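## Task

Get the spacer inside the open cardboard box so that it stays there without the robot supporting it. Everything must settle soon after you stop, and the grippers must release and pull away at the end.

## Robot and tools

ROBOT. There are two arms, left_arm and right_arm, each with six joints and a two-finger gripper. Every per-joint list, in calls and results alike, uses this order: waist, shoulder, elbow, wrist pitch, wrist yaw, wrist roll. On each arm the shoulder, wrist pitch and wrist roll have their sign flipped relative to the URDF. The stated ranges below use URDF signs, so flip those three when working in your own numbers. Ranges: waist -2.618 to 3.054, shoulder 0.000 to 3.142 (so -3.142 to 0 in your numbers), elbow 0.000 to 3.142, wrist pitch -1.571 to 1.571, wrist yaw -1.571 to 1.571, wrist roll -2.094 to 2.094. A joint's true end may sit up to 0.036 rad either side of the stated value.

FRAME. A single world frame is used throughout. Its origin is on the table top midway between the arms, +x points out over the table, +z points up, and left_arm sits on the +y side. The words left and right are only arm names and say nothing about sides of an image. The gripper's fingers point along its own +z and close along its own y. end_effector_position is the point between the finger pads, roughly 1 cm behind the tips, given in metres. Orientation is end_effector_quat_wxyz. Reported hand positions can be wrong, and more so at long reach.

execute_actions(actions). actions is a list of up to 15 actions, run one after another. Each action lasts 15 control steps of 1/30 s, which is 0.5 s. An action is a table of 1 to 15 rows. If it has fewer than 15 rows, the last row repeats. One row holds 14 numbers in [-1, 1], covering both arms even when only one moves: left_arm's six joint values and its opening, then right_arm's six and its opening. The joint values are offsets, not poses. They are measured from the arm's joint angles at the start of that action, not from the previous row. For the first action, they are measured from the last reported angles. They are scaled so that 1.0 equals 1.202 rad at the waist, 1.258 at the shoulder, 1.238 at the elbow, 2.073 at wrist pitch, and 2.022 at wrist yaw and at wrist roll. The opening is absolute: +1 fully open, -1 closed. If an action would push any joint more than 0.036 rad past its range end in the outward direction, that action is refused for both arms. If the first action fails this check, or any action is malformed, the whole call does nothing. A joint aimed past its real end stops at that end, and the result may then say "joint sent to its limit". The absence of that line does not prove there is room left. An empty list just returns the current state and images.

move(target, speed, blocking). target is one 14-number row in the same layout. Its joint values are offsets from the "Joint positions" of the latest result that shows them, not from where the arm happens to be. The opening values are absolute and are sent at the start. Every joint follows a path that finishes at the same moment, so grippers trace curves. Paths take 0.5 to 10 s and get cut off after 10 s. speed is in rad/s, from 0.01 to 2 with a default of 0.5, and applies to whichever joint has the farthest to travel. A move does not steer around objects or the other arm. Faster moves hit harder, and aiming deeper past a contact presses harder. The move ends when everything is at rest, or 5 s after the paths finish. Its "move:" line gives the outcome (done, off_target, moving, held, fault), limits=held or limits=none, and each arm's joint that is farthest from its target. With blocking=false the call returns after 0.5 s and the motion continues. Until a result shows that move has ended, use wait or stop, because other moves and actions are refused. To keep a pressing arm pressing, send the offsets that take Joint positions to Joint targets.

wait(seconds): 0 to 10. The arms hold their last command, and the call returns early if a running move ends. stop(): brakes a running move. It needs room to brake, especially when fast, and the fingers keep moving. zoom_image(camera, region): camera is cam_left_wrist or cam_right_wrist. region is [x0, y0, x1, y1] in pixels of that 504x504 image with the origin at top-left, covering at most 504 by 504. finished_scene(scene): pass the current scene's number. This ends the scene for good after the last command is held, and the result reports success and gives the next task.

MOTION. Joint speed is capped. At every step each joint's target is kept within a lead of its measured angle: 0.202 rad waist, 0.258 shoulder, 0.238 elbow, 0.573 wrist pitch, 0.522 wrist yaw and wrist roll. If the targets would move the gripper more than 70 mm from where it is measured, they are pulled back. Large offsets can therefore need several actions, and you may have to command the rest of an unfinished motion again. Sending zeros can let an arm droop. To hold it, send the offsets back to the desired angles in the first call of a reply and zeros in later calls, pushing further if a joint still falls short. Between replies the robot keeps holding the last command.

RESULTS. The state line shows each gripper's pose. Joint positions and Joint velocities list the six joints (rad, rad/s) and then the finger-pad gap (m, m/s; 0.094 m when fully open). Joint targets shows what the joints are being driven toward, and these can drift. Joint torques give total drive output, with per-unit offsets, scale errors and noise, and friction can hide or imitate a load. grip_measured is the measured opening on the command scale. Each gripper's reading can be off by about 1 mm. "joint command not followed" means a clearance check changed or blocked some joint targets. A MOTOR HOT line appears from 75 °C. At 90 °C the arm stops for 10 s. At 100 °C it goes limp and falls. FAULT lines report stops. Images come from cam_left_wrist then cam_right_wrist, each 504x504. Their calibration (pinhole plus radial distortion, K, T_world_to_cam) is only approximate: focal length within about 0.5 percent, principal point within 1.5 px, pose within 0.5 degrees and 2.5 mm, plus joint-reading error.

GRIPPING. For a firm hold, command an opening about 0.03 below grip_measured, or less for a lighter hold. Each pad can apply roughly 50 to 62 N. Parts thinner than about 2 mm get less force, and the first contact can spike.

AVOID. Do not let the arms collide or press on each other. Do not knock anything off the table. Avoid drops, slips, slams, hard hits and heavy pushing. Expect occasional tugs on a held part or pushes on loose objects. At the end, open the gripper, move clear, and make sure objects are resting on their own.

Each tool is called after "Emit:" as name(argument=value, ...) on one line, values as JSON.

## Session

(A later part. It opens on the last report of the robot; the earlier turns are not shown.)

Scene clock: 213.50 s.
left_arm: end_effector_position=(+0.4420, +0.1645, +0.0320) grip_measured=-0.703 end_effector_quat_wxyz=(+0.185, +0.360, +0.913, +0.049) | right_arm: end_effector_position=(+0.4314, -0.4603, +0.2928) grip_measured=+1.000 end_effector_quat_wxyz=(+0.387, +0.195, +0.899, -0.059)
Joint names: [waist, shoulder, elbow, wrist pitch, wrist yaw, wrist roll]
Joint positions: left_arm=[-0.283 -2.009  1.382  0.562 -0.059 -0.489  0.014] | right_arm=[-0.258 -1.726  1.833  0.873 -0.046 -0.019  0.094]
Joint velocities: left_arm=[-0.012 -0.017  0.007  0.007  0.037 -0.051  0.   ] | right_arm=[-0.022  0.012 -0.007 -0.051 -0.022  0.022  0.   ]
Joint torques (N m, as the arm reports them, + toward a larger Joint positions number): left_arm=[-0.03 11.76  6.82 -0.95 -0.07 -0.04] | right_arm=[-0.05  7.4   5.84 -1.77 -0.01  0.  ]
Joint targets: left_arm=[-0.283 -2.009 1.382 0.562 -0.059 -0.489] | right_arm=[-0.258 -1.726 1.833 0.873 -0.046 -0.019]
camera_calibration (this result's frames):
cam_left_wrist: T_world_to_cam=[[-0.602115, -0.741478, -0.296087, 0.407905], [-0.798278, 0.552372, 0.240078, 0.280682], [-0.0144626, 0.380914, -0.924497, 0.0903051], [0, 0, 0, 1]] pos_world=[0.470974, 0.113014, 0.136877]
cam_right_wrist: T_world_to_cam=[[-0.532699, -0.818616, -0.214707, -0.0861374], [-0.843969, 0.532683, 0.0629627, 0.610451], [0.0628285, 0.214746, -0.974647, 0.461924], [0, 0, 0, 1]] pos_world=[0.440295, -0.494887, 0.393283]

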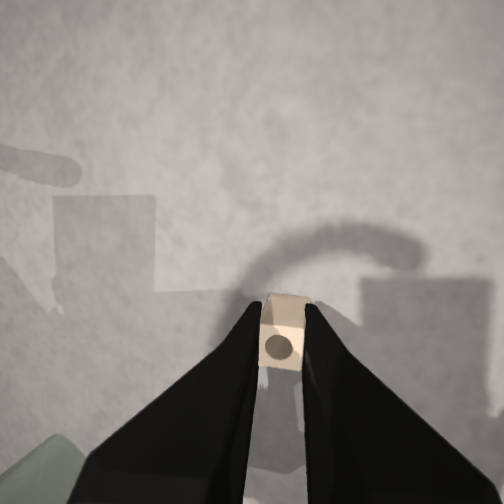

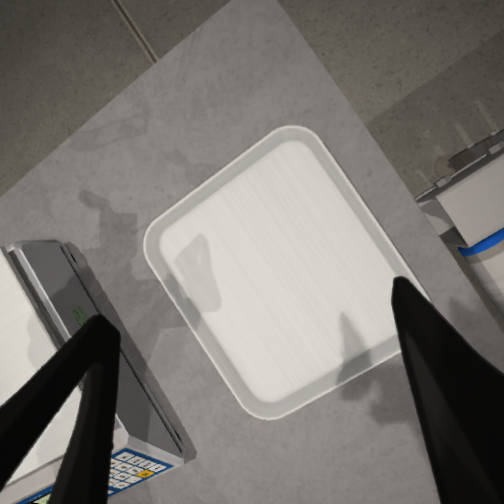

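Emit:
move(target=[0,0.047,0.5,0.21,0,0.2,-0.75,0,0,0,0,0,0,1], speed=1)

Emit:
move(target=[0.485,-0.235,0.08,-0.18,0,0,-0.75,0,0,0,0,0,0,1], speed=1)

Scene clock: 226.80 s.
left_arm: end_effector_position=(+0.4871, +0.1518, +0.2254) grip_measured=-0.703 end_effector_quat_wxyz=(+0.301, +0.166, +0.939, +0.001) | right_arm: end_effector_position=(+0.4314, -0.4603, +0.2928) grip_measured=+1.000 end_effector_quat_wxyz=(+0.387, +0.195, +0.899, -0.059)
Joint names: [waist, shoulder, elbow, wrist pitch, wrist yaw, wrist roll]
Joint positions: left_arm=[-0.283 -1.957  1.98   0.986 -0.059 -0.093  0.014] | right_arm=[-0.258 -1.726  1.833  0.873 -0.046 -0.019  0.094]
Joint velocities: left_arm=[ 0.002  0.007 -0.012  0.051  0.022  0.081 -0.   ] | right_arm=[ 0.012  0.002 -0.017  0.022 -0.037 -0.007  0.   ]
Joint torques (N m, as the arm reports them, + toward a larger Joint positions number): left_arm=[-0.02 12.36  8.96 -1.17 -0.07  0.01] | right_arm=[-0.04  7.39  5.83 -1.78 -0.02  0.  ]
Joint targets: left_arm=[-0.283 -1.950 2.001 0.998 -0.059 -0.084] | right_arm=[-0.258 -1.726 1.833 0.873 -0.046 -0.019]
move: off_target (left_arm); limits=none; left_arm: farthest joint: the elbow, 0.021 radians from its target (0.619 radians at the start); right_arm: farthest joint: the waist, 0.000 radians from its target (0.000 radians at the start)
camera_calibration (this result's frames):
cam_left_wrist: T_world_to_cam=[[-0.257826, -0.952104, -0.164392, 0.317493], [-0.963337, 0.266386, -0.0319564, 0.462407], [0.0742173, 0.150125, -0.985877, 0.280252], [0, 0, 0, 1]] pos_world=[0.506512, 0.137035, 0.343265]
cam_right_wrist: T_world_to_cam=[[-0.532699, -0.818616, -0.214707, -0.0861374], [-0.843969, 0.532683, 0.0629627, 0.610451], [0.0628285, 0.214746, -0.974647, 0.461924], [0, 0, 0, 1]] pos_world=[0.440295, -0.494887, 0.393283]

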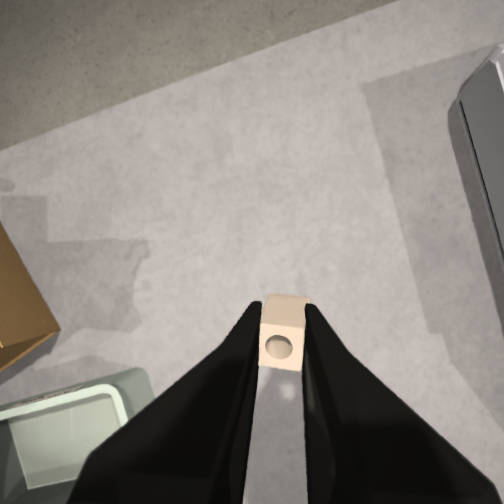

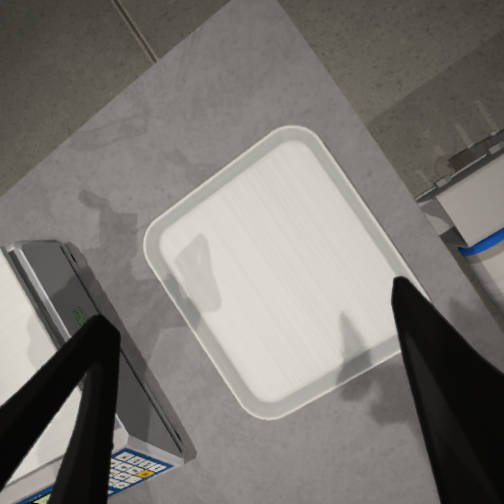

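Scene clock: 228.17 s.
left_arm: end_effector_position=(+0.5690, +0.4738, +0.1371) grip_measured=-0.702 end_effector_quat_wxyz=(+0.334, -0.113, +0.931, +0.099) | right_arm: end_effector_position=(+0.4314, -0.4603, +0.2928) grip_measured=+1.000 end_effector_quat_wxyz=(+0.387, +0.195, +0.899, -0.059)
Joint names: [waist, shoulder, elbow, wrist pitch, wrist yaw, wrist roll]
Joint positions: left_arm=[ 0.302 -2.27   2.049  0.641 -0.064 -0.093  0.014] | right_arm=[-0.258 -1.726  1.833  0.873 -0.046 -0.019  0.094]
Joint velocities: left_arm=[-0.002  0.002 -0.027 -0.007 -0.066 -0.051 -0.   ] | right_arm=[ 0.012  0.002 -0.017 -0.022 -0.037  0.007  0.   ]
Joint torques (N m, as the arm reports them, + toward a larger Joint positions number): left_arm=[-0.21 16.38 10.13 -1.69 -0.03 -0.04] | right_arm=[-0.03  7.38  5.83 -1.77 -0.01  0.01]
Joint targets: left_arm=[0.300 -2.252 2.080 0.612 -0.059 -0.093] | right_arm=[-0.258 -1.726 1.833 0.873 -0.046 -0.019]
move: off_target (left_arm); limits=none; left_arm: farthest joint: the elbow, 0.030 radians from its target (0.099 radians at the start); right_arm: farthest joint: the waist, 0.000 radians from its target (0.000 radians at the start)
camera_calibration (this result's frames):
cam_left_wrist: T_world_to_cam=[[0.32957, -0.92932, -0.166577, 0.286039], [-0.941491, -0.310306, -0.13155, 0.727157], [0.0705625, 0.200185, -0.977214, 0.115946], [0, 0, 0, 1]] pos_world=[0.58216, 0.468253, 0.256609]
cam_right_wrist: T_world_to_cam=[[-0.532699, -0.818616, -0.214707, -0.0861374], [-0.843969, 0.532683, 0.0629627, 0.610451], [0.0628285, 0.214746, -0.974647, 0.461924], [0, 0, 0, 1]] pos_world=[0.440295, -0.494887, 0.393283]

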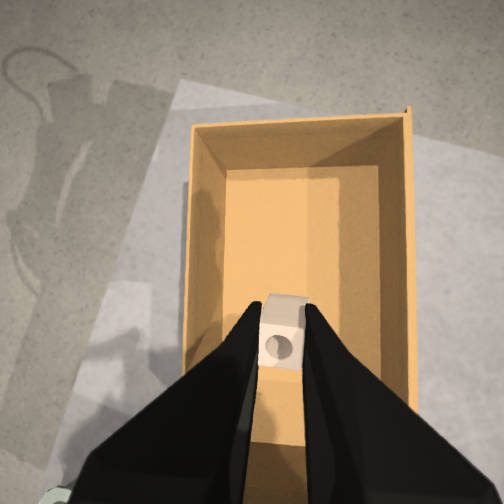

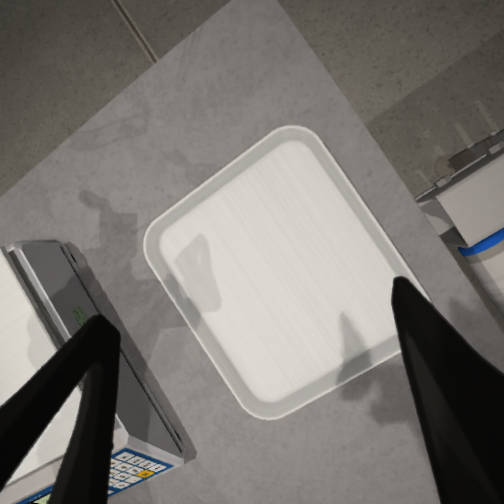

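Emit:
move(target=[0,-0.115,0.03,0,0,0,-0.75,0,0,0,0,0,0,1], speed=0.4)

Scene clock: 235.07 s.
left_arm: end_effector_position=(+0.5677, +0.4731, +0.0459) grip_measured=-0.702 end_effector_quat_wxyz=(+0.264, -0.113, +0.954, +0.085) | right_arm: end_effector_position=(+0.4314, -0.4603, +0.2928) grip_measured=+1.000 end_effector_quat_wxyz=(+0.387, +0.195, +0.899, -0.059)
Joint names: [waist, shoulder, elbow, wrist pitch, wrist yaw, wrist roll]
Joint positions: left_arm=[ 0.302 -2.434  2.059  0.636 -0.063 -0.094  0.014] | right_arm=[-0.258 -1.726  1.833  0.873 -0.046 -0.019  0.094]
Joint velocities: left_arm=[-0.007 -0.002 -0.007 -0.007  0.007  0.007 -0.   ] | right_arm=[-0.012  0.002  0.002  0.081  0.022 -0.022  0.   ]
Joint torques (N m, as the arm reports them, + toward a larger Joint positions number): left_arm=[-0.02 17.4   9.56 -1.17 -0.09 -0.04] | right_arm=[-0.02  7.4   5.83 -1.78 -0.02  0.  ]
Joint targets: left_arm=[0.302 -2.415 2.086 0.641 -0.064 -0.094] | right_arm=[-0.258 -1.726 1.833 0.873 -0.046 -0.019]
move: off_target (left_arm); limits=none; left_arm: farthest joint: the elbow, 0.027 radians from its target (0.037 radians at the start); right_arm: farthest joint: the waist, 0.000 radians from its target (0.000 radians at the start)
camera_calibration (this result's frames):
cam_left_wrist: T_world_to_cam=[[0.304616, -0.937529, -0.16807, 0.288743], [-0.949977, -0.311822, 0.0176324, 0.712437], [-0.0689389, 0.154292, -0.985617, 0.128363], [0, 0, 0, 1]] pos_world=[0.597692, 0.473054, 0.162484]
cam_right_wrist: T_world_to_cam=[[-0.532699, -0.818616, -0.214707, -0.0861374], [-0.843969, 0.532683, 0.0629627, 0.610451], [0.0628285, 0.214746, -0.974647, 0.461924], [0, 0, 0, 1]] pos_world=[0.440295, -0.494887, 0.393283]

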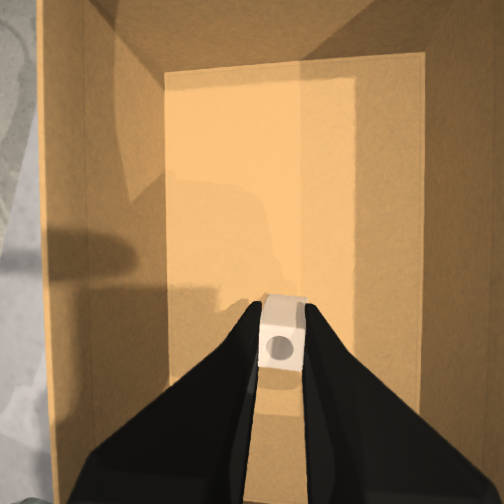

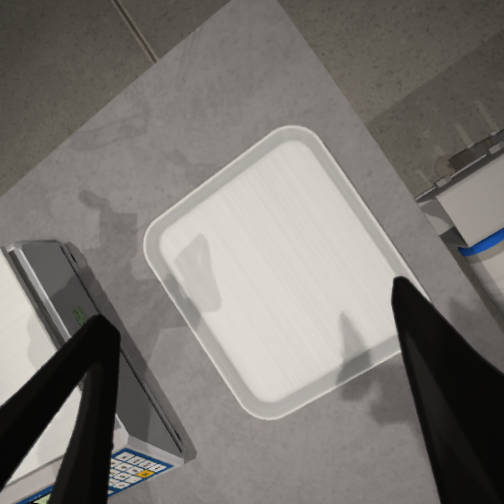

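Block bottom about 1.5–2 cm up; lower a bit, release, lift.

Emit:
execute_actions(actions=[[[0,-0.012,0,0,0,0,-0.75,0,0,0,0,0,0,1]],[[0,0,0,0,0,0,-0.75,0,0,0,0,0,0,1]],[[0,0,0,0,0,0,-0.3,0,0,0,0,0,0,1]],[[0,0.12,0,0,0,0,-0.3,0,0,0,0,0,0,1]],[[0,0.15,0,0,0,0,-0.3,0,0,0,0,0,0,1]],[[0,0.15,0,0,0,0,-0.3,0,0,0,0,0,0,1]]])

Scene clock: 244.97 s.
left_arm: end_effector_position=(+0.5228, +0.4588, +0.3368) grip_measured=-0.302 end_effector_quat_wxyz=(+0.488, -0.109, +0.856, +0.128) | right_arm: end_effector_position=(+0.4314, -0.4603, +0.2928) grip_measured=+1.000 end_effector_quat_wxyz=(+0.387, +0.195, +0.899, -0.059)
Joint names: [waist, shoulder, elbow, wrist pitch, wrist yaw, wrist roll]
Joint positions: left_arm=[ 0.302 -1.891  2.014  0.637 -0.063 -0.094  0.033] | right_arm=[-0.258 -1.726  1.833  0.873 -0.046 -0.019  0.094]
Joint velocities: left_arm=[-0.017 -0.134  0.002  0.037 -0.022 -0.007  0.   ] | right_arm=[ 0.007  0.002 -0.007  0.037 -0.037  0.022  0.   ]
Joint torques (N m, as the arm reports them, + toward a larger Joint positions number): left_arm=[-0.01 11.02  8.91 -1.79 -0.06 -0.04] | right_arm=[-0.03  7.38  5.84 -1.77 -0.01  0.  ]
Joint targets: left_arm=[0.302 -1.903 2.031 0.636 -0.063 -0.094] | right_arm=[-0.258 -1.726 1.833 0.873 -0.046 -0.019]
camera_calibration (this result's frames):
cam_left_wrist: T_world_to_cam=[[0.380927, -0.912973, -0.146205, 0.279344], [-0.842381, -0.277498, -0.461941, 0.749684], [0.381168, 0.299126, -0.874777, 0.0751295], [0, 0, 0, 1]] pos_world=[0.496473, 0.440596, 0.452873]
cam_right_wrist: T_world_to_cam=[[-0.532699, -0.818616, -0.214707, -0.0861374], [-0.843969, 0.532683, 0.0629627, 0.610451], [0.0628285, 0.214746, -0.974647, 0.461924], [0, 0, 0, 1]] pos_world=[0.440295, -0.494887, 0.393283]

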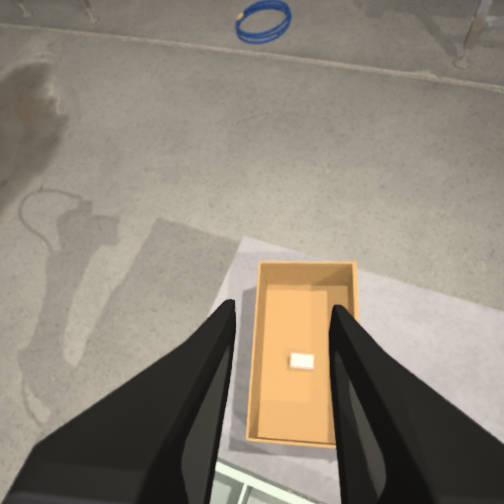

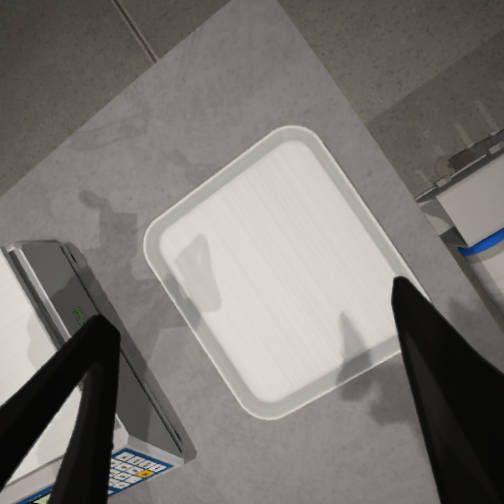

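Emit:
finished_scene(scene=1)

The scene is finished: the task was done.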